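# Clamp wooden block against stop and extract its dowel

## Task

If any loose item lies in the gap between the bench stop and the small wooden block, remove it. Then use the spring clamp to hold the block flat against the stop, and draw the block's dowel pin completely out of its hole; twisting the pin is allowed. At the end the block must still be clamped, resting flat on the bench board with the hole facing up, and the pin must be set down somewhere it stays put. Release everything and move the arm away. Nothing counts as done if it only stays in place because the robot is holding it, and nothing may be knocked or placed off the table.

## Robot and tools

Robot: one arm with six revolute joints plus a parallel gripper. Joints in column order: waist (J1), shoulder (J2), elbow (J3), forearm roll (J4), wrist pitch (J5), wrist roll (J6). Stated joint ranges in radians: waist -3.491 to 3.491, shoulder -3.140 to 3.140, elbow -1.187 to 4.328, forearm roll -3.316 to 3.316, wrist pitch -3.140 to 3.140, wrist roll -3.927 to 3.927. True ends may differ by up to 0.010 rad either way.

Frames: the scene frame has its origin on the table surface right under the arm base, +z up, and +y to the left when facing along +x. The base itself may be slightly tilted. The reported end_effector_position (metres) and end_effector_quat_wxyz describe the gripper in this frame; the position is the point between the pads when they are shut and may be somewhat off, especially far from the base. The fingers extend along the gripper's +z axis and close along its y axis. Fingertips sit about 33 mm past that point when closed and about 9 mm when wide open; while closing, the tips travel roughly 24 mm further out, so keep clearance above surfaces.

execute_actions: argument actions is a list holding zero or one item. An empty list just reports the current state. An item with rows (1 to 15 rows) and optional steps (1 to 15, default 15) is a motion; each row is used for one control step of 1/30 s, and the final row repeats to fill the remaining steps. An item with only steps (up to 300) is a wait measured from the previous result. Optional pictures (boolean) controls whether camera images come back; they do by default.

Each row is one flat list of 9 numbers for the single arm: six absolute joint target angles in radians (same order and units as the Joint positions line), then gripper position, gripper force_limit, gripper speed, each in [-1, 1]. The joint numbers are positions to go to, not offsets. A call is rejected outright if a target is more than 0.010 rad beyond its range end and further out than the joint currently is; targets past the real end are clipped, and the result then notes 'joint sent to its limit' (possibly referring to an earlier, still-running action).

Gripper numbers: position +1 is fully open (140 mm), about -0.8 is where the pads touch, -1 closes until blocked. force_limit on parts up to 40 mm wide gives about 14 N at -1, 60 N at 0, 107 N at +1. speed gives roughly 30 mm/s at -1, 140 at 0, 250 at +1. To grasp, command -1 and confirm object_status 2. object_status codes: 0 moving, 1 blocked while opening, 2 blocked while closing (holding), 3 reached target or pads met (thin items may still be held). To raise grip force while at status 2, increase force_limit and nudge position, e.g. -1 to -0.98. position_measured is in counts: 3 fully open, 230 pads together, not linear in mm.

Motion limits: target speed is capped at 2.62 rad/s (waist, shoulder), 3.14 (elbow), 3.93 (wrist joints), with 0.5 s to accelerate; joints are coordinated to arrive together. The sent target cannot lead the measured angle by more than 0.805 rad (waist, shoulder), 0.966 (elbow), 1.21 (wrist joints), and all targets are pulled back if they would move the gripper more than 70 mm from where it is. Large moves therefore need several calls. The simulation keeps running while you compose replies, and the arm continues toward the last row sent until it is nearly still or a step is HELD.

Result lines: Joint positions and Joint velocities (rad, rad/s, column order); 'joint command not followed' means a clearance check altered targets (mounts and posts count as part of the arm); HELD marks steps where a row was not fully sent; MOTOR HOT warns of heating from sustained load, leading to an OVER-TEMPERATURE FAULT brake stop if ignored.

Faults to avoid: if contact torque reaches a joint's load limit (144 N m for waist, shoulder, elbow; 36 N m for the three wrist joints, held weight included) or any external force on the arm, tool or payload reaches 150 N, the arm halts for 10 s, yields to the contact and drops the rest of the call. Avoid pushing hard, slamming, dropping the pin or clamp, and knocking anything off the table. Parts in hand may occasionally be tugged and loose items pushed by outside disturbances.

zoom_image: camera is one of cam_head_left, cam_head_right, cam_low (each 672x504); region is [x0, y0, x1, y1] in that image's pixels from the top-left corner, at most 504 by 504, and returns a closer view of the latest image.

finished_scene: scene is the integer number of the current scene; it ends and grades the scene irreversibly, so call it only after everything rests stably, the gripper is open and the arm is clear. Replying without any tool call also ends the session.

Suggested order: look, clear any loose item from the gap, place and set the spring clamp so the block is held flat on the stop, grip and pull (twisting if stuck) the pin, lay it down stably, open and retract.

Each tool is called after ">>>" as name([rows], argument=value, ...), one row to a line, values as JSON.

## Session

>>> execute_actions(actions=[])

Scene clock: 0.00 s of 6465.00 s.
end_effector_position=(+0.3882, -0.0984, +0.1421) position_measured=3 object_status=3 end_effector_quat_wxyz=(+0.404, -0.079, +0.830, +0.376)
Joint positions: [-1.103  0.77  -0.32  -1.172 -1.271  0.51 ]
Joint velocities: [-0.    -0.     0.    -0.     0.     0.002]

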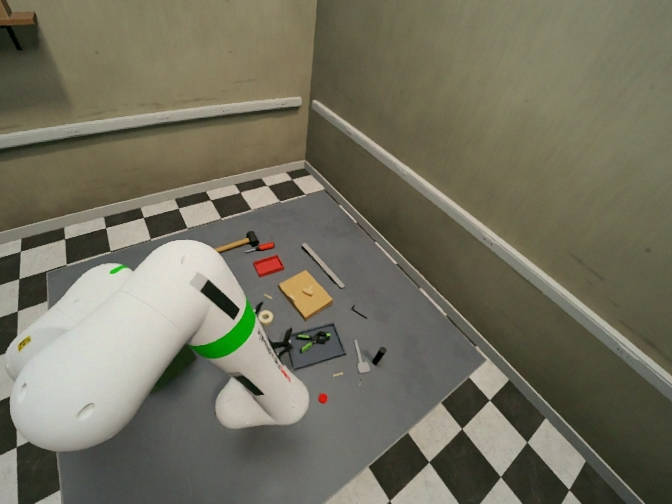

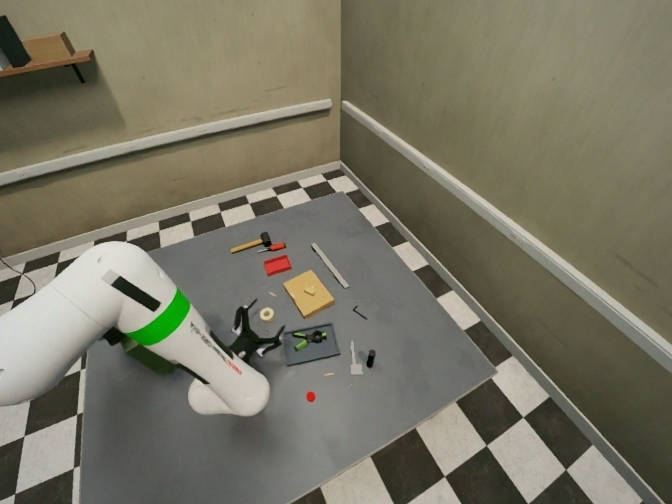

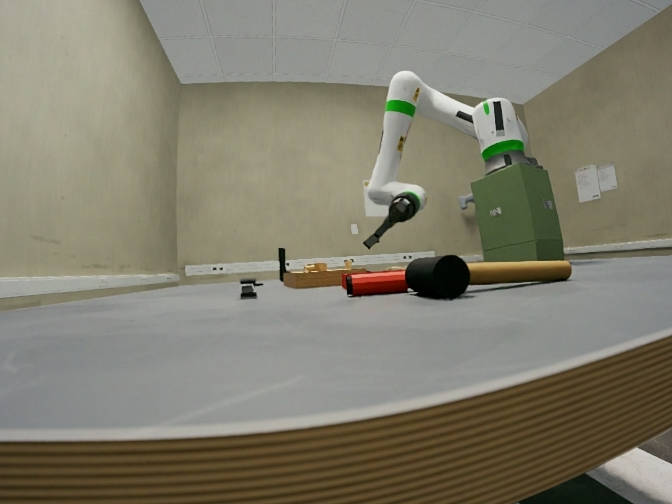

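>>> zoom_image(camera="cam_head_left", region=[265, 260, 355, 375])

>>> zoom_image(camera="cam_head_right", region=[265, 260, 355, 375])

>>> zoom_image(camera="cam_low", region=[270, 235, 390, 300])

Region (265, 260, 355, 375) of cam_head_left's 672x504 image, scaled by 4.383, with more detail than that image has; it fills the left 394 columns of this view, and the rest is white.

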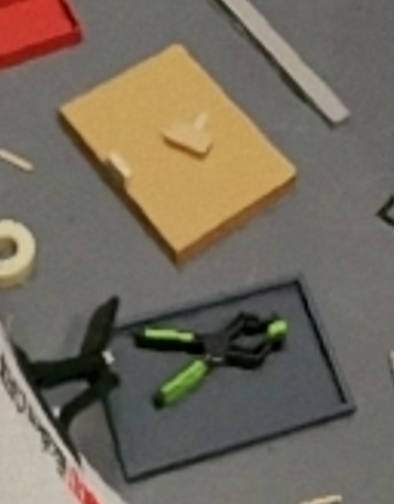

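Region (265, 260, 355, 375) of cam_head_right's 672x504 image, scaled by 4.383, with more detail than that image has; it fills the left 394 columns of this view, and the rest is white.

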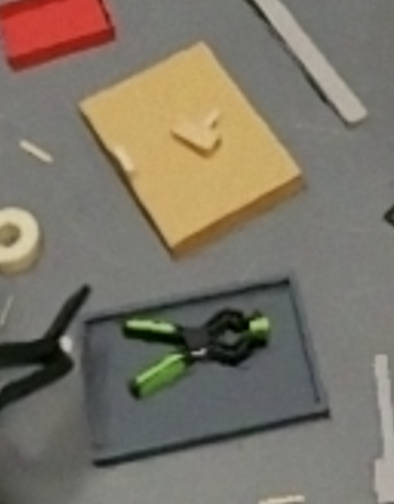

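Region (270, 235, 390, 300) of cam_low's 672x504 image, scaled by 4.200, with more detail than that image has; it fills the top 273 rows of this view, and the rest is white.

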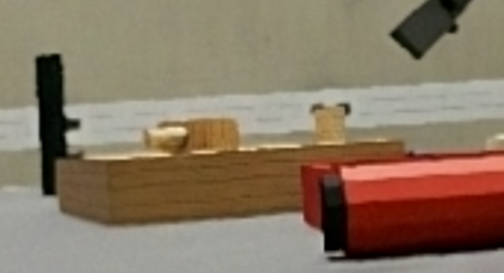

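>>> zoom_image(camera="cam_head_left", region=[275, 268, 335, 322])

>>> zoom_image(camera="cam_head_right", region=[280, 266, 340, 320])

>>> zoom_image(camera="cam_low", region=[295, 250, 375, 285])

Region (275, 268, 335, 322) of cam_head_left's 672x504 image, scaled by 8.400, with more detail than that image has; it fills the top 454 rows of this view, and the rest is white.

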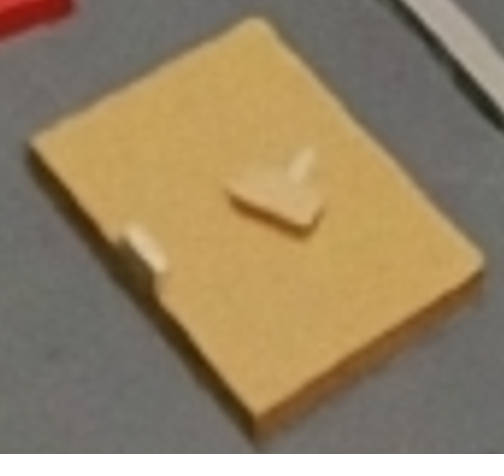

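Region (280, 266, 340, 320) of cam_head_right's 672x504 image, scaled by 8.400, with more detail than that image has; it fills the top 454 rows of this view, and the rest is white.

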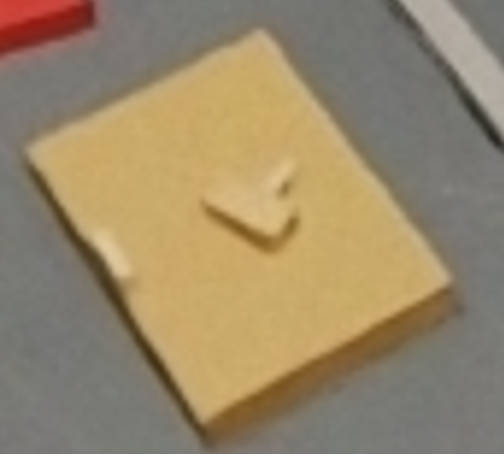

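Region (295, 250, 375, 285) of cam_low's 672x504 image, scaled by 6.300, with more detail than that image has; it fills the top 220 rows of this view, and the rest is white.

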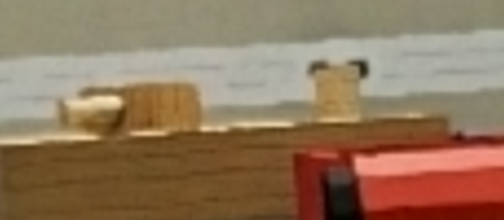

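>>> execute_actions([
  {"rows": [[-1.103,0.40,-0.32,-1.172,-1.271,0.51,-0.05,0.0,0.0]], "steps": 15},
], pictures=false)

>>> execute_actions([
  {"steps": 10},
], pictures=false)

>>> execute_actions([
  {"rows": [[0.1148,0.45,-0.0937,0.1274,-1.0,-1.3559,-0.05,0.0,0.0]], "steps": 15},
], pictures=false)

>>> execute_actions([
  {"steps": 40},
], pictures=false)

>>> execute_actions([
  {"rows": [[0.1148,0.6569,-0.0937,0.1274,-0.8189,-1.3559,-0.05,0.0,0.0]], "steps": 15},
], pictures=false)

>>> execute_actions([
  {"steps": 10},
])

>>> zoom_image(camera="cam_low", region=[270, 215, 390, 295])

>>> zoom_image(camera="cam_head_left", region=[270, 250, 345, 325])

Scene clock: 120.50 s of 6465.00 s.
end_effector_position=(+0.4358, -0.1749, +0.2518) position_measured=105 object_status=0 end_effector_quat_wxyz=(+0.466, -0.164, +0.833, +0.248)
Joint positions: [-1.103  0.438 -0.32  -1.172 -1.271  0.51 ]
Joint velocities: [-0.001 -0.596 -0.     0.    -0.     0.001]
Steps of this call (steps 1 to 90: nothing new was sent; then 117.00 s passed at rest; steps 91 to 105: all 15 steps of this action). Readings (joint positions | what the end effector reports):
91: [-1.103 0.770 -0.320 -1.172 -1.271 0.510] | position_measured=3 object_status=0
92: [-1.103 0.768 -0.320 -1.172 -1.271 0.510] | position_measured=6 object_status=0
94: [-1.103 0.745 -0.320 -1.172 -1.271 0.510] | position_measured=21 object_status=0
98: [-1.103 0.637 -0.320 -1.172 -1.271 0.510] | position_measured=51 object_status=0
105: the state above

Scene clock: 120.83 s of 6465.00 s.
end_effector_position=(+0.4399, -0.1816, +0.2661) position_measured=135 object_status=3 end_effector_quat_wxyz=(+0.472, -0.173, +0.832, +0.233)
Joint positions: [-1.103  0.4   -0.32  -1.172 -1.271  0.51 ]
Joint velocities: [-0.001 -0.001  0.     0.001  0.001 -0.001]
Steps of this call (steps 1 to 10: the robot went on to your last target). Readings (joint positions | what the end effector reports):
1: [-1.103 0.420 -0.320 -1.172 -1.271 0.510] | position_measured=112 object_status=0
2: [-1.103 0.408 -0.320 -1.172 -1.271 0.510] | position_measured=120 object_status=0
4: [-1.103 0.400 -0.320 -1.172 -1.271 0.510] | position_measured=133 object_status=0
8: [-1.103 0.400 -0.320 -1.172 -1.271 0.510] | position_measured=135 object_status=0
10: the state above

Scene clock: 121.33 s of 6465.00 s.
end_effector_position=(+0.4106, -0.1694, +0.1841) position_measured=135 object_status=3 end_effector_quat_wxyz=(+0.094, -0.286, +0.926, +0.228)
Joint positions: [-0.574  0.428 -0.19  -0.445 -1.116 -0.283]
Joint velocities: [ 1.582  0.066  0.299  1.762  0.358 -2.354]
Steps of this call (steps 1 to 15: all 15 steps of this action). Readings (joint positions | what the end effector reports):
1: [-1.103 0.400 -0.320 -1.172 -1.271 0.510] | position_measured=135 object_status=3
2: [-1.100 0.400 -0.319 -1.168 -1.271 0.506] | position_measured=135 object_status=3
4: [-1.078 0.401 -0.313 -1.135 -1.263 0.472] | position_measured=135 object_status=3
8: [-0.964 0.408 -0.281 -0.963 -1.225 0.301] | position_measured=135 object_status=3
15: the state above

Scene clock: 122.67 s of 6465.00 s.
end_effector_position=(+0.5888, -0.0262, +0.2474) position_measured=135 object_status=3 end_effector_quat_wxyz=(+0.013, -0.258, +0.966, -0.008)
Joint positions: [ 0.115  0.45  -0.094  0.127 -1.    -1.356]
Joint velocities: [ 0.002  0.    -0.     0.001  0.     0.002]
Steps of this call (steps 1 to 40: the robot went on to your last target). Readings (joint positions | what the end effector reports):
1: [-0.524 0.430 -0.181 -0.389 -1.105 -0.360] | position_measured=135 object_status=3
2: [-0.478 0.432 -0.173 -0.342 -1.095 -0.431] | position_measured=135 object_status=3
4: [-0.396 0.435 -0.161 -0.270 -1.081 -0.559] | position_measured=135 object_status=3
8: [-0.253 0.439 -0.142 -0.160 -1.058 -0.781] | position_measured=135 object_status=3
40: the state above

Scene clock: 123.17 s of 6465.00 s.
end_effector_position=(+0.5965, -0.0079, +0.1304) position_measured=135 object_status=3 end_effector_quat_wxyz=(+0.001, -0.268, +0.963, -0.000)
Joint positions: [ 0.115  0.657 -0.094  0.127 -0.819 -1.356]
Joint velocities: [-0.001 -0.     0.     0.001  0.007  0.   ]
Steps of this call (steps 1 to 15: all 15 steps of this action). Readings (joint positions | what the end effector reports):
1: [0.115 0.450 -0.094 0.127 -1.000 -1.356] | position_measured=135 object_status=3
2: [0.115 0.453 -0.094 0.128 -0.997 -1.356] | position_measured=135 object_status=3
4: [0.115 0.475 -0.094 0.128 -0.978 -1.356] | position_measured=135 object_status=3
8: [0.115 0.572 -0.094 0.128 -0.894 -1.356] | position_measured=135 object_status=3
15: the state above

Scene clock: 123.50 s of 6465.00 s.
end_effector_position=(+0.5965, -0.0079, +0.1302) position_measured=135 object_status=3 end_effector_quat_wxyz=(+0.001, -0.268, +0.964, -0.000)
Joint positions: [ 0.115  0.657 -0.094  0.127 -0.819 -1.356]
Joint velocities: [ 0.001 -0.    -0.001 -0.001  0.    -0.   ]
Steps of this call (steps 1 to 10: the robot went on to your last target). Readings (joint positions | what the end effector reports):
1: [0.115 0.657 -0.094 0.127 -0.819 -1.356] | position_measured=135 object_status=3
2: [0.115 0.657 -0.094 0.127 -0.819 -1.356] | position_measured=135 object_status=3
4: [0.115 0.657 -0.094 0.127 -0.819 -1.356] | position_measured=135 object_status=3
8: [0.115 0.657 -0.094 0.127 -0.819 -1.356] | position_measured=135 object_status=3
10: the state above

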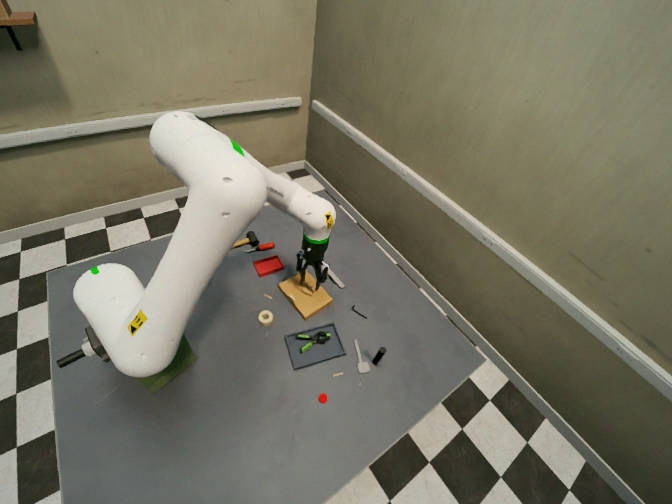

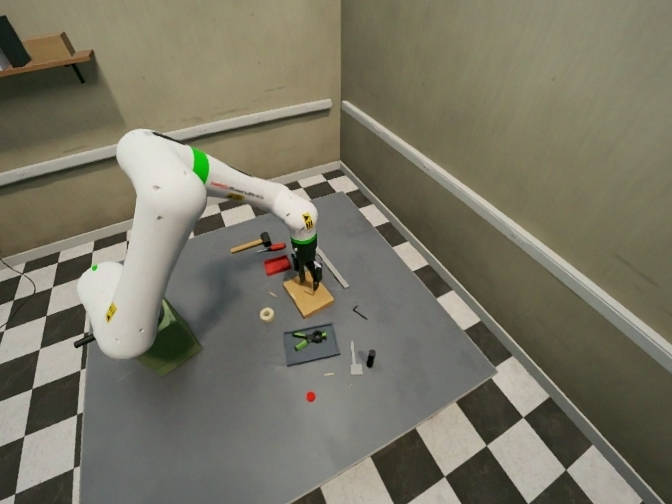

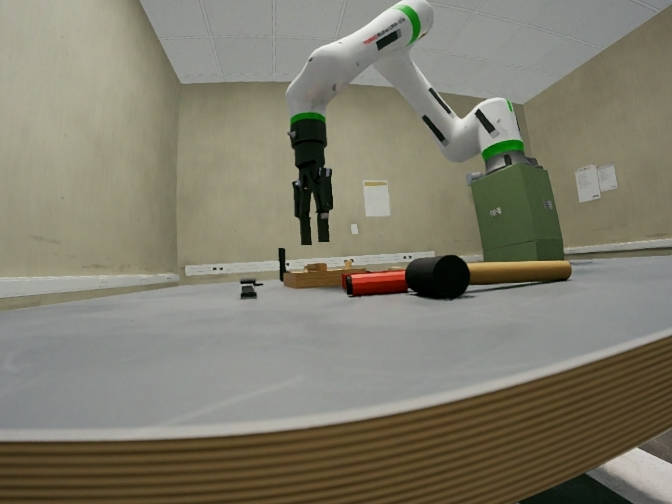

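Region (270, 215, 390, 295) of cam_low's 672x504 image, scaled by 4.200, with more detail than that image has.

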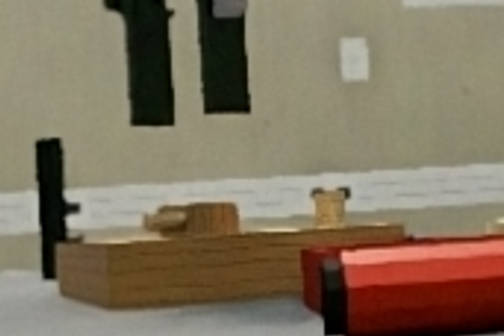

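Region (270, 250, 345, 325) of cam_head_left's 672x504 image, scaled by 6.720, with more detail than that image has.

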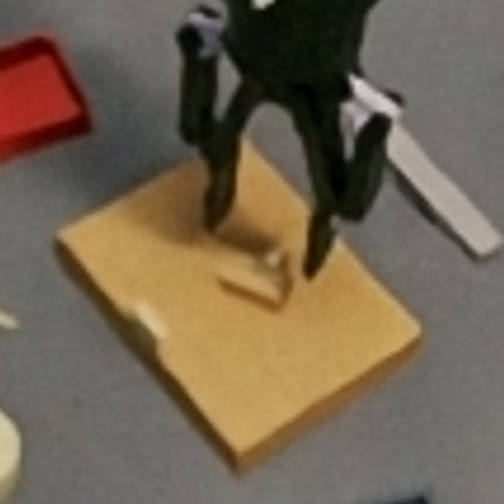

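>>> execute_actions(actions=[])

Scene clock: 150.20 s of 6465.00 s.
end_effector_position=(+0.5964, -0.0079, +0.1302) position_measured=135 object_status=3 end_effector_quat_wxyz=(+0.001, -0.268, +0.964, -0.000)
Joint positions: [ 0.115  0.657 -0.094  0.127 -0.819 -1.356]
Joint velocities: [-0.002  0.001 -0.     0.001  0.    -0.   ]
Steps of this call (steps 1 to 15: the robot went on to your last target; steps 16 to 90: nothing new was sent; then 23.70 s passed at rest). Readings (joint positions | what the end effector reports):
1: [0.115 0.657 -0.094 0.127 -0.819 -1.356] | position_measured=135 object_status=3
2: [0.115 0.657 -0.094 0.127 -0.819 -1.356] | position_measured=135 object_status=3
4: [0.115 0.657 -0.094 0.127 -0.819 -1.356] | position_measured=135 object_status=3
8: [0.115 0.657 -0.094 0.127 -0.819 -1.356] | position_measured=135 object_status=3
90: the state above
The arm was judged still, so your last target was given up. Only a new action makes it travel on or press farther. Fingers that are still opening or closing keep moving.

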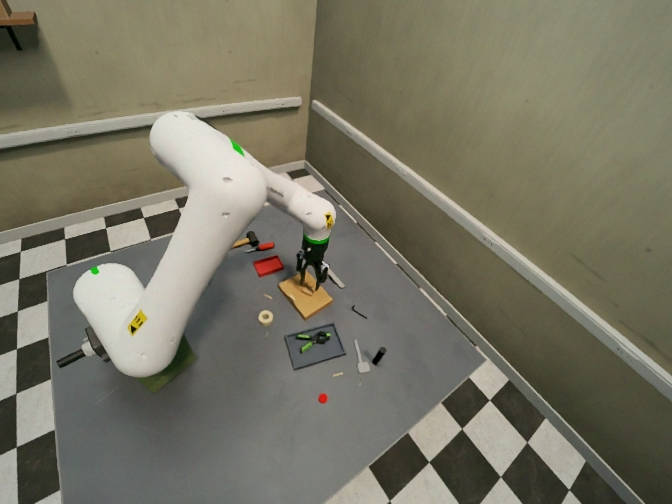

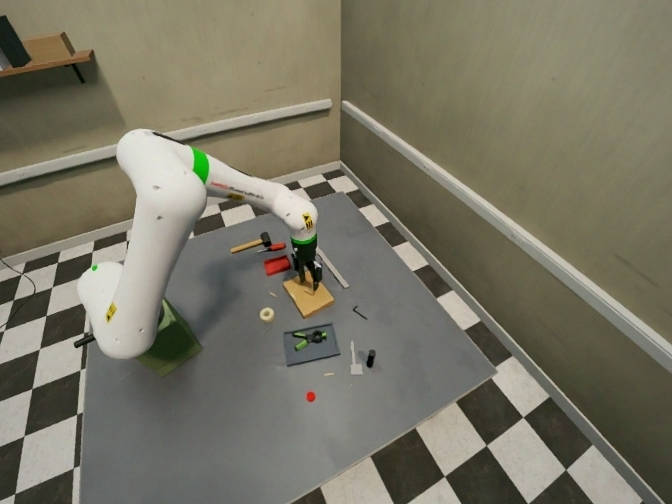

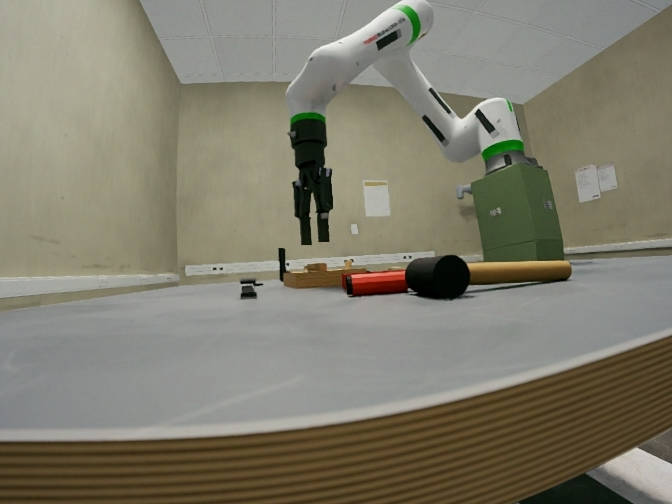

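>>> zoom_image(camera="cam_head_left", region=[260, 250, 360, 325])

>>> zoom_image(camera="cam_low", region=[270, 200, 370, 300])

Region (260, 250, 360, 325) of cam_head_left's 672x504 image, scaled by 5.040, with more detail than that image has; it fills the top 378 rows of this view, and the rest is white.

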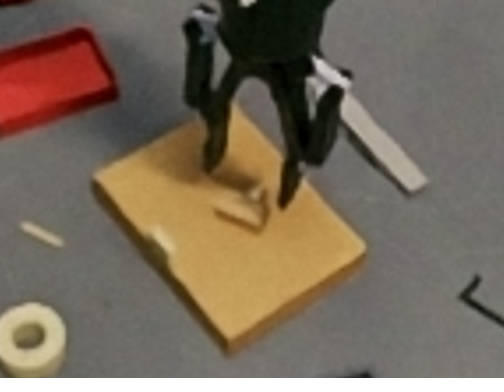

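Region (270, 200, 370, 300) of cam_low's 672x504 image, scaled by 5.040, with more detail than that image has.

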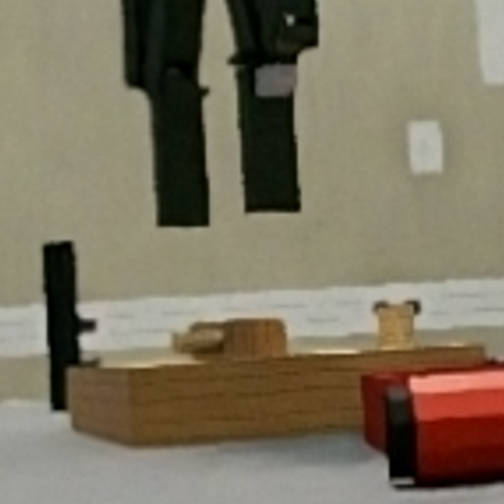

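>>> execute_actions([
  {"rows": [[0.1056,0.7564,-0.1065,0.1434,-0.7070,-1.3688,-0.05,0,0]], "steps": 15},
], pictures=false)

>>> execute_actions([
  {"steps": 15},
])

>>> zoom_image(camera="cam_head_left", region=[260, 250, 360, 325])

>>> zoom_image(camera="cam_low", region=[270, 200, 370, 300])

Scene clock: 216.80 s of 6465.00 s.
end_effector_position=(+0.5938, -0.0081, +0.0701) position_measured=135 object_status=3 end_effector_quat_wxyz=(+0.000, -0.268, +0.963, -0.000)
Joint positions: [ 0.106  0.756 -0.107  0.143 -0.707 -1.369]
Joint velocities: [-0.     0.    -0.     0.001 -0.    -0.001]
Steps of this call (steps 1 to 90: nothing new was sent; then 63.10 s passed at rest; steps 91 to 105: all 15 steps of this action). Readings (joint positions | what the end effector reports):
91: [0.115 0.657 -0.094 0.127 -0.819 -1.356] | position_measured=135 object_status=3
92: [0.115 0.660 -0.094 0.127 -0.815 -1.356] | position_measured=135 object_status=3
94: [0.112 0.682 -0.097 0.131 -0.790 -1.359] | position_measured=135 object_status=3
98: [0.106 0.751 -0.106 0.142 -0.715 -1.368] | position_measured=135 object_status=3
105: the state above

Scene clock: 217.30 s of 6465.00 s.
end_effector_position=(+0.5938, -0.0081, +0.0701) position_measured=135 object_status=3 end_effector_quat_wxyz=(+0.000, -0.268, +0.963, -0.000)
Joint positions: [ 0.106  0.756 -0.107  0.143 -0.707 -1.369]
Joint velocities: [-0.    -0.    -0.001  0.001  0.001  0.001]
Steps of this call (steps 1 to 15: the robot went on to your last target). Readings (joint positions | what the end effector reports):
1: [0.106 0.756 -0.107 0.143 -0.707 -1.369] | position_measured=135 object_status=3
2: [0.106 0.756 -0.107 0.143 -0.707 -1.369] | position_measured=135 object_status=3
4: [0.106 0.756 -0.107 0.143 -0.707 -1.369] | position_measured=135 object_status=3
8: [0.106 0.756 -0.107 0.143 -0.707 -1.369] | position_measured=135 object_status=3
15: the state above
The arm was judged still, so your last target was given up. Only a new action makes it travel on or press farther. Fingers that are still opening or closing keep moving.

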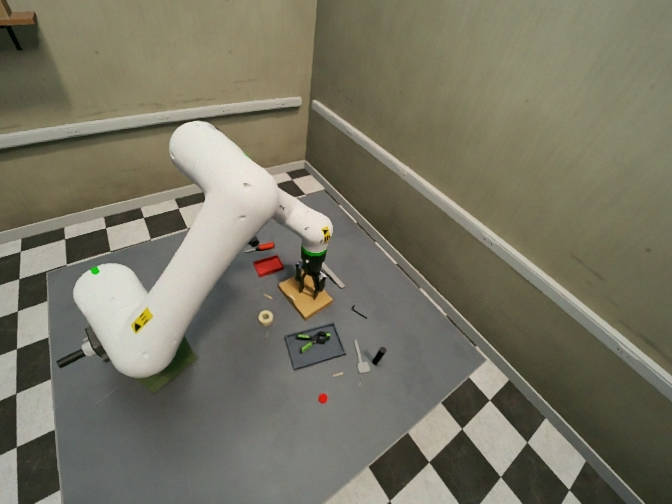

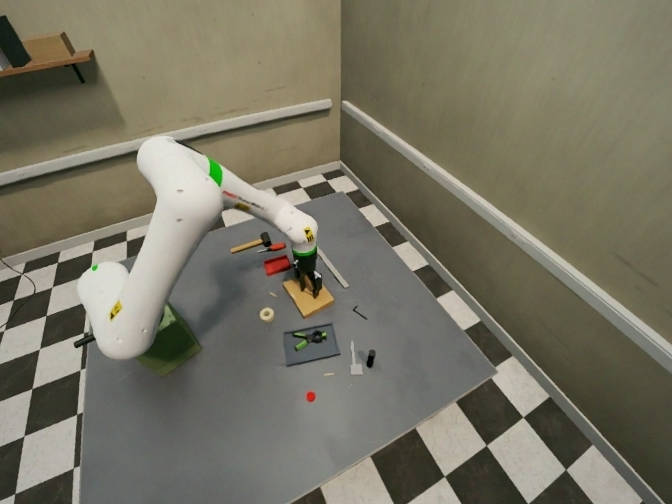

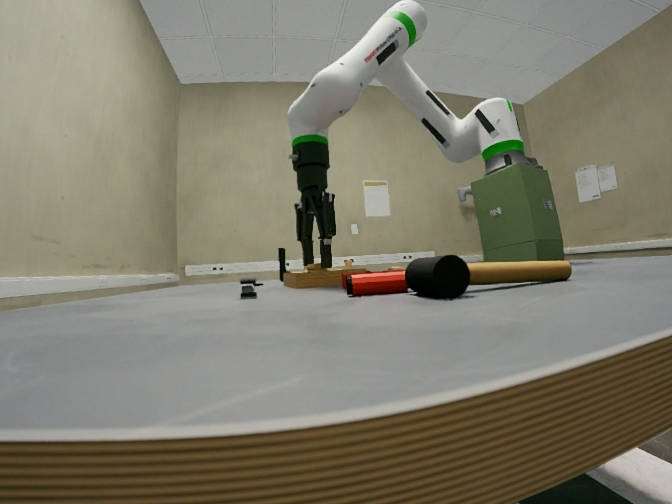

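Region (260, 250, 360, 325) of cam_head_left's 672x504 image, scaled by 5.040, with more detail than that image has; it fills the top 378 rows of this view, and the rest is white.

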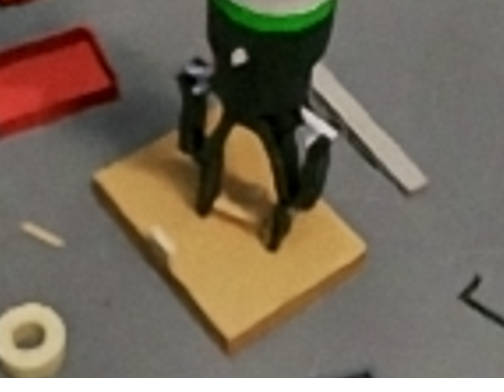

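Region (270, 200, 370, 300) of cam_low's 672x504 image, scaled by 5.040, with more detail than that image has.

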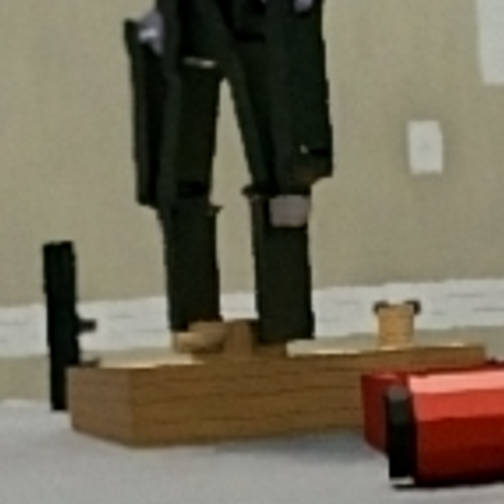

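>>> execute_actions([
  {"rows": [[0.1056,0.7564,-0.1065,0.1434,-0.7070,-1.3688,-1.0,-0.3,-0.5]], "steps": 15},
], pictures=false)

>>> execute_actions([
  {"steps": 10},
])

>>> zoom_image(camera="cam_head_left", region=[260, 250, 360, 325])

Scene clock: 220.83 s of 6465.00 s.
end_effector_position=(+0.5940, -0.0080, +0.0702) position_measured=166 object_status=2 end_effector_quat_wxyz=(+0.001, -0.268, +0.964, -0.000)
Joint positions: [ 0.106  0.756 -0.106  0.143 -0.707 -1.369]
Joint velocities: [ 0.     0.001 -0.    -0.    -0.001 -0.   ]
Steps of this call (steps 1 to 90: nothing new was sent; then 0.03 s passed at rest; steps 91 to 105: all 15 steps of this action). Readings (joint positions | what the end effector reports):
91: [0.106 0.756 -0.106 0.143 -0.707 -1.369] | position_measured=135 object_status=0
92: [0.106 0.756 -0.106 0.143 -0.707 -1.369] | position_measured=137 object_status=0
94: [0.106 0.756 -0.106 0.143 -0.707 -1.369] | position_measured=146 object_status=0
98: [0.106 0.756 -0.106 0.143 -0.707 -1.369] | position_measured=165 object_status=0
105: the state above

Scene clock: 221.17 s of 6465.00 s.
end_effector_position=(+0.5940, -0.0080, +0.0702) position_measured=166 object_status=2 end_effector_quat_wxyz=(+0.001, -0.268, +0.964, -0.000)
Joint positions: [ 0.106  0.756 -0.106  0.143 -0.707 -1.369]
Joint velocities: [ 0.001  0.     0.     0.001 -0.001  0.   ]
Steps of this call (steps 1 to 10: the robot went on to your last target). Readings (joint positions | what the end effector reports):
1: [0.106 0.756 -0.106 0.143 -0.707 -1.369] | position_measured=166 object_status=2
2: [0.106 0.756 -0.106 0.143 -0.707 -1.369] | position_measured=166 object_status=2
4: [0.106 0.756 -0.106 0.143 -0.707 -1.369] | position_measured=166 object_status=2
8: [0.106 0.756 -0.106 0.143 -0.707 -1.369] | position_measured=166 object_status=2
10: the state above

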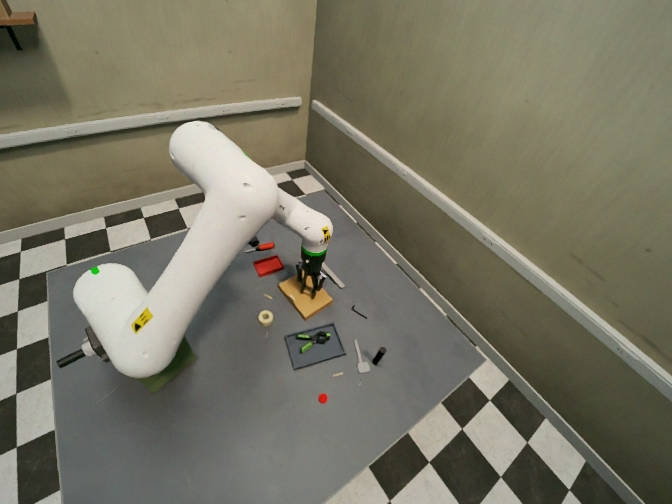

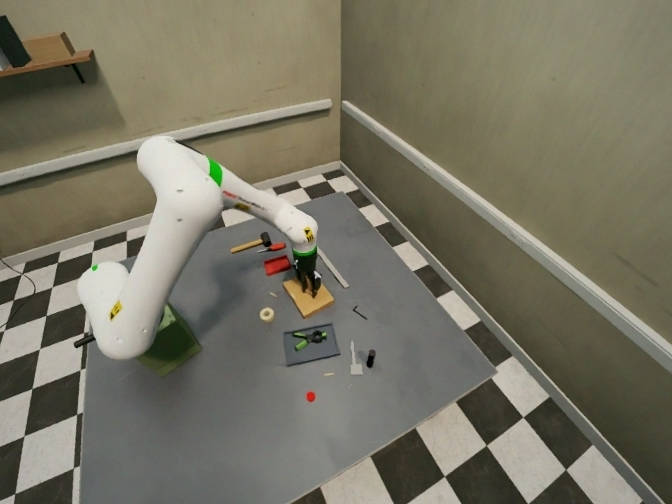

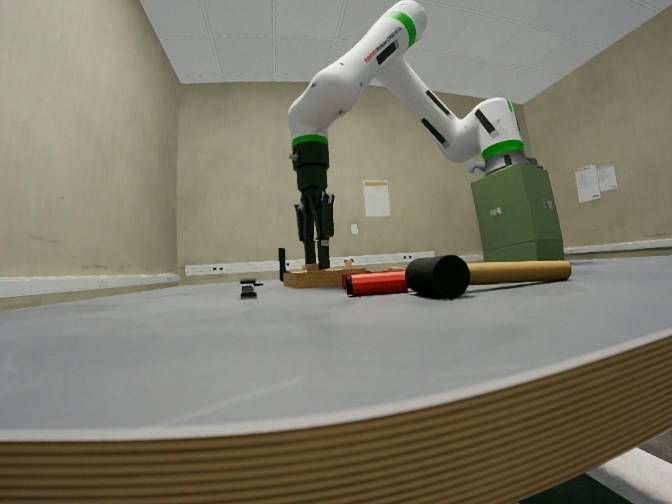

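Region (260, 250, 360, 325) of cam_head_left's 672x504 image, scaled by 5.040, with more detail than that image has; it fills the top 378 rows of this view, and the rest is white.

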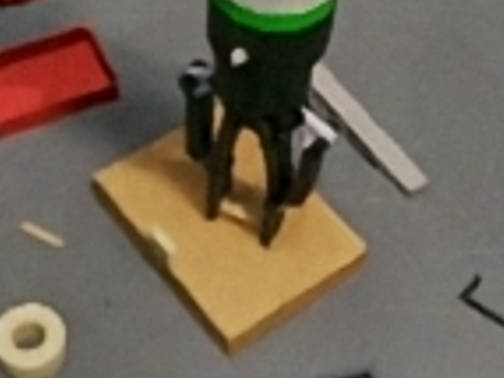

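>>> execute_actions([
  {"rows": [[0.1071,0.7398,-0.1044,0.1407,-0.7257,-1.3667,-1.0,-0.3,-0.5]], "steps": 9},
], pictures=false)

>>> execute_actions([
  {"rows": [[0.1071,0.7398,-0.1044,0.1407,-0.7257,1.393,-1.0,-0.3,-0.5]], "steps": 15},
], pictures=false)

>>> execute_actions([
  {"steps": 28},
])

>>> zoom_image(camera="cam_head_left", region=[260, 250, 360, 325])

>>> zoom_image(camera="cam_low", region=[270, 200, 370, 300])

Scene clock: 233.73 s of 6465.00 s.
end_effector_position=(+0.5945, -0.0081, +0.0799) position_measured=166 object_status=2 end_effector_quat_wxyz=(+0.000, -0.268, +0.964, -0.000)
Joint positions: [ 0.107  0.74  -0.105  0.141 -0.726 -1.367]
Joint velocities: [ 0.001 -0.003  0.001 -0.001 -0.     0.001]
Steps of this call (steps 1 to 15: the robot went on to your last target; steps 16 to 90: nothing new was sent; then 9.27 s passed at rest; steps 91 to 99: all 9 steps of this action). Readings (joint positions | what the end effector reports):
91: [0.106 0.756 -0.106 0.143 -0.707 -1.369] | position_measured=166 object_status=2
92: [0.106 0.754 -0.106 0.143 -0.710 -1.369] | position_measured=166 object_status=2
94: [0.107 0.743 -0.105 0.141 -0.723 -1.367] | position_measured=166 object_status=2
98: [0.107 0.740 -0.105 0.141 -0.726 -1.367] | position_measured=166 object_status=2
99: the state above

Scene clock: 234.23 s of 6465.00 s.
end_effector_position=(+0.5947, -0.0080, +0.0801) position_measured=166 object_status=2 end_effector_quat_wxyz=(+0.000, -0.639, +0.769, -0.001)
Joint positions: [ 0.107  0.74  -0.104  0.141 -0.726 -0.522]
Joint velocities: [-0.001  0.001 -0.    -0.     0.     3.56 ]
Steps of this call (steps 1 to 15: all 15 steps of this action). Readings (joint positions | what the end effector reports):
1: [0.107 0.740 -0.105 0.141 -0.726 -1.367] | position_measured=166 object_status=2
2: [0.107 0.740 -0.104 0.141 -0.726 -1.362] | position_measured=166 object_status=2
4: [0.107 0.740 -0.104 0.141 -0.726 -1.329] | position_measured=166 object_status=2
8: [0.107 0.740 -0.104 0.141 -0.726 -1.158] | position_measured=166 object_status=2
15: the state above

Scene clock: 235.17 s of 6465.00 s.
end_effector_position=(+0.5947, -0.0080, +0.0801) position_measured=166 object_status=2 end_effector_quat_wxyz=(+0.000, +0.997, +0.080, +0.001)
Joint positions: [ 0.107  0.74  -0.104  0.141 -0.726  1.393]
Joint velocities: [-0.002  0.     0.     0.001  0.001  0.001]
Steps of this call (steps 1 to 28: the robot went on to your last target). Readings (joint positions | what the end effector reports):
1: [0.107 0.740 -0.104 0.141 -0.726 -0.399] | position_measured=166 object_status=2
2: [0.107 0.740 -0.104 0.141 -0.726 -0.276] | position_measured=166 object_status=2
4: [0.107 0.740 -0.104 0.141 -0.726 -0.032] | position_measured=166 object_status=2
8: [0.107 0.740 -0.104 0.141 -0.726 0.457] | position_measured=166 object_status=2
28: the state above

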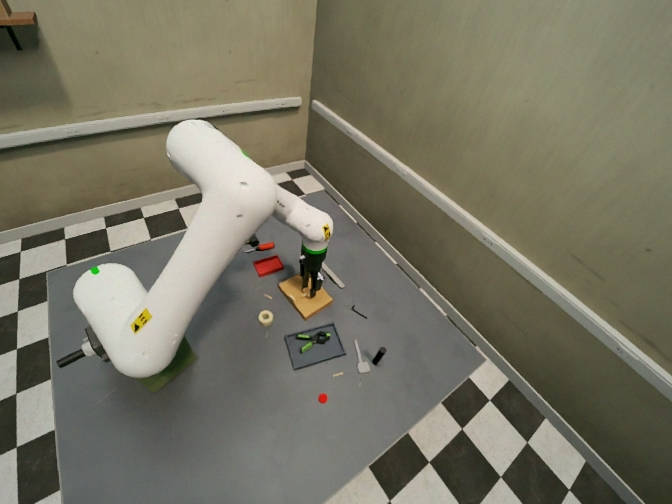

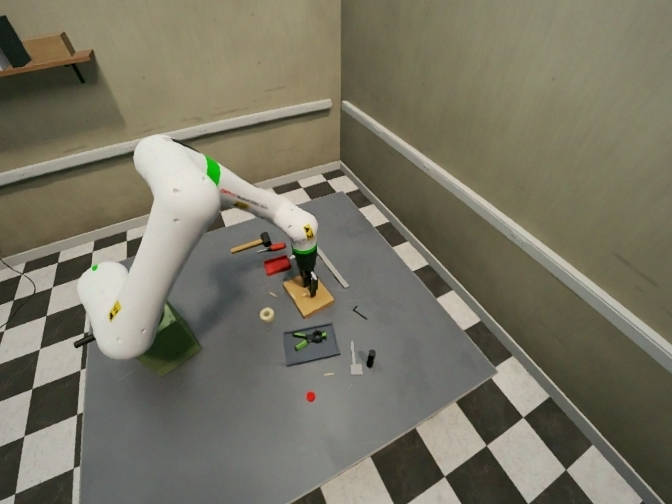

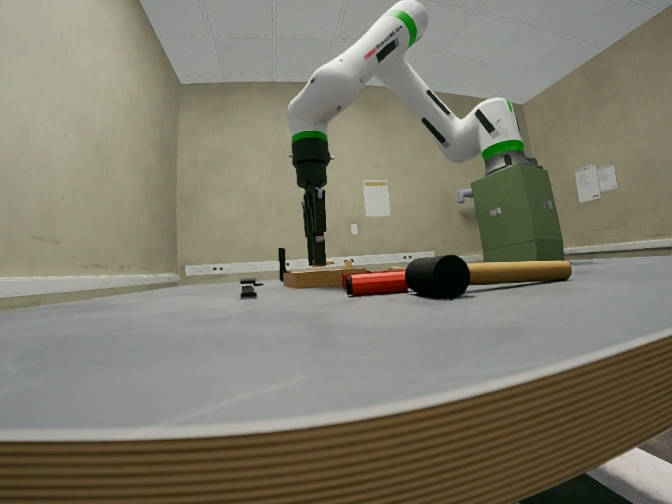

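Region (260, 250, 360, 325) of cam_head_left's 672x504 image, scaled by 5.040, with more detail than that image has; it fills the top 378 rows of this view, and the rest is white.

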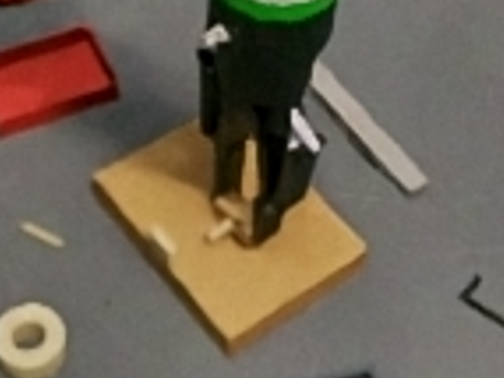

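Region (270, 200, 370, 300) of cam_low's 672x504 image, scaled by 5.040, with more detail than that image has.

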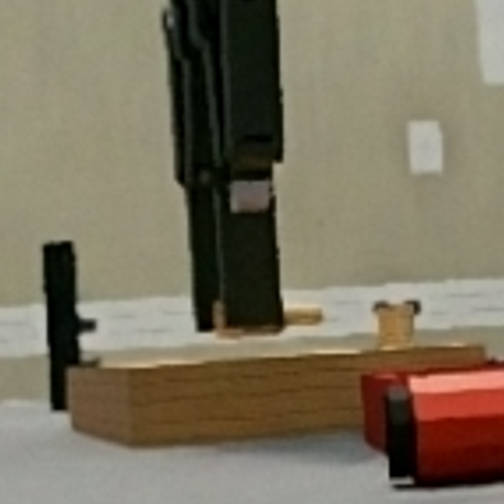

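>>> execute_actions([
  {"rows": [[0.1057,0.7552,-0.1063,0.1432,-0.7084,1.391,-1.0,-0.3,-0.5]], "steps": 12},
], pictures=false)

>>> execute_actions([
  {"rows": [[0.1057,0.7552,-0.1063,0.1432,-0.7084,1.391,-0.05,-0.3,-0.5]], "steps": 12},
], pictures=false)

>>> execute_actions([
  {"rows": [[0.1148,0.6569,-0.0937,0.1274,-0.8189,1.404,-0.05,-0.3,-0.5]], "steps": 15},
])

>>> zoom_image(camera="cam_head_left", region=[260, 250, 360, 325])

>>> zoom_image(camera="cam_low", region=[270, 200, 370, 300])

Scene clock: 242.50 s of 6465.00 s.
end_effector_position=(+0.5940, -0.0080, +0.0709) position_measured=166 object_status=2 end_effector_quat_wxyz=(+0.000, +0.997, +0.080, +0.001)
Joint positions: [ 0.106  0.755 -0.106  0.143 -0.708  1.391]
Joint velocities: [-0.     0.001 -0.    -0.002  0.002  0.001]
Steps of this call (steps 1 to 30: the robot went on to your last target; steps 31 to 90: nothing new was sent; then 3.93 s passed at rest; steps 91 to 102: all 12 steps of this action). Readings (joint positions | what the end effector reports):
91: [0.107 0.740 -0.104 0.141 -0.726 1.393] | position_measured=166 object_status=2
92: [0.107 0.742 -0.104 0.141 -0.723 1.393] | position_measured=166 object_status=2
94: [0.106 0.753 -0.106 0.142 -0.711 1.392] | position_measured=166 object_status=2
98: [0.106 0.755 -0.106 0.143 -0.708 1.391] | position_measured=166 object_status=2
102: the state above

Scene clock: 242.90 s of 6465.00 s.
end_effector_position=(+0.5940, -0.0080, +0.0709) position_measured=135 object_status=0 end_effector_quat_wxyz=(+0.000, +0.997, +0.080, +0.001)
Joint positions: [ 0.106  0.755 -0.106  0.143 -0.708  1.391]
Joint velocities: [ 0.001  0.001 -0.    -0.001  0.001 -0.   ]
Steps of this call (steps 1 to 12: all 12 steps of this action). Readings (joint positions | what the end effector reports):
1: [0.106 0.755 -0.106 0.143 -0.708 1.391] | position_measured=166 object_status=0
2: [0.106 0.755 -0.106 0.143 -0.708 1.391] | position_measured=166 object_status=0
4: [0.106 0.755 -0.106 0.143 -0.708 1.391] | position_measured=155 object_status=0
8: [0.106 0.755 -0.106 0.143 -0.708 1.391] | position_measured=137 object_status=0
12: the state above

Scene clock: 243.40 s of 6465.00 s.
end_effector_position=(+0.5964, -0.0079, +0.1302) position_measured=135 object_status=3 end_effector_quat_wxyz=(+0.000, +0.997, +0.080, +0.001)
Joint positions: [ 0.115  0.657 -0.094  0.127 -0.819  1.404]
Joint velocities: [ 0.001 -0.     0.001  0.001 -0.001 -0.   ]
Steps of this call (steps 1 to 15: all 15 steps of this action). Readings (joint positions | what the end effector reports):
1: [0.106 0.755 -0.106 0.143 -0.708 1.391] | position_measured=135 object_status=0
2: [0.106 0.753 -0.106 0.143 -0.711 1.391] | position_measured=135 object_status=3
4: [0.108 0.731 -0.104 0.139 -0.737 1.394] | position_measured=135 object_status=3
8: [0.114 0.662 -0.094 0.129 -0.812 1.403] | position_measured=135 object_status=3
15: the state above

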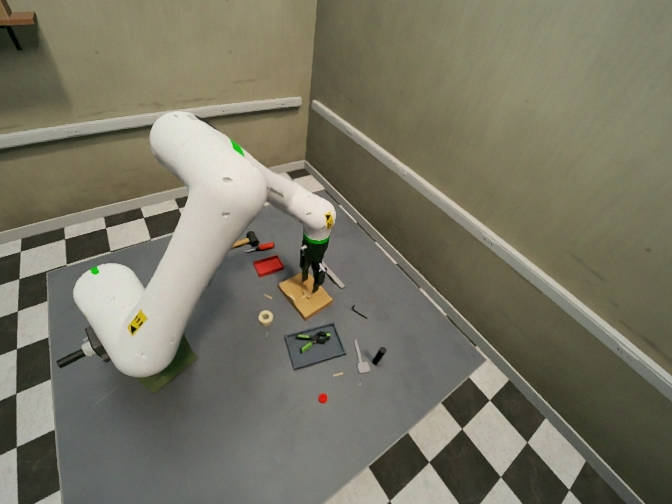

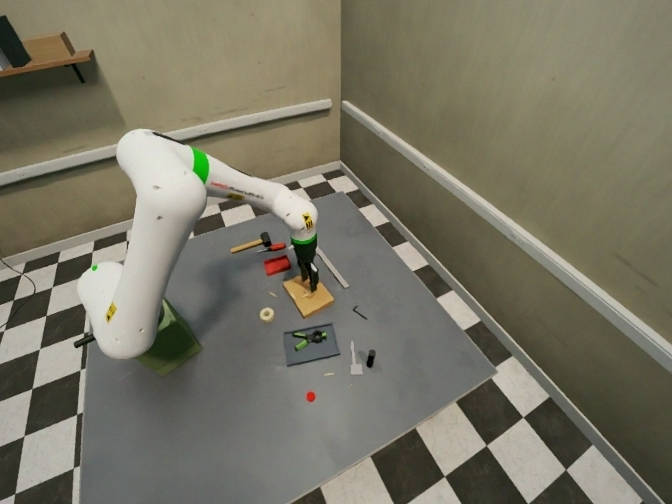

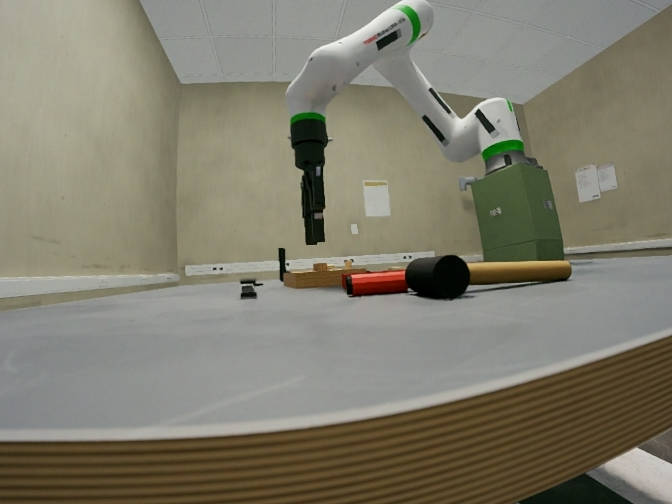

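Region (260, 250, 360, 325) of cam_head_left's 672x504 image, scaled by 5.040, with more detail than that image has; it fills the top 378 rows of this view, and the rest is white.

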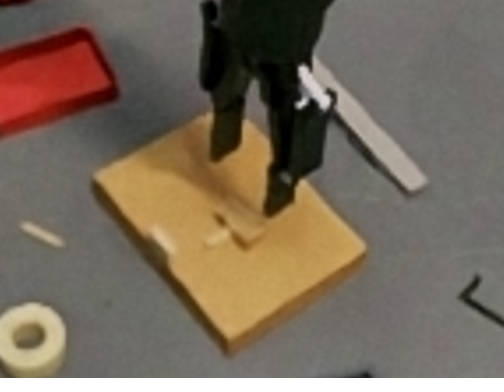

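Region (270, 200, 370, 300) of cam_low's 672x504 image, scaled by 5.040, with more detail than that image has.

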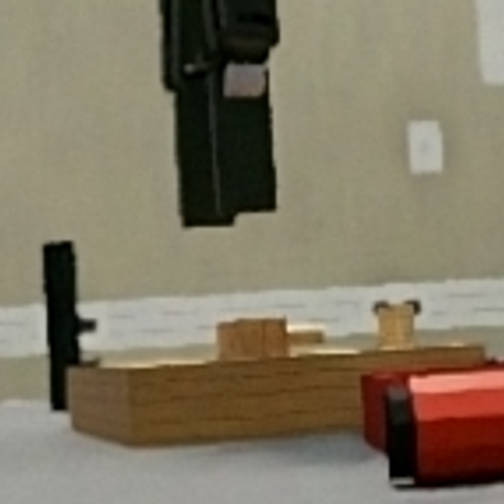

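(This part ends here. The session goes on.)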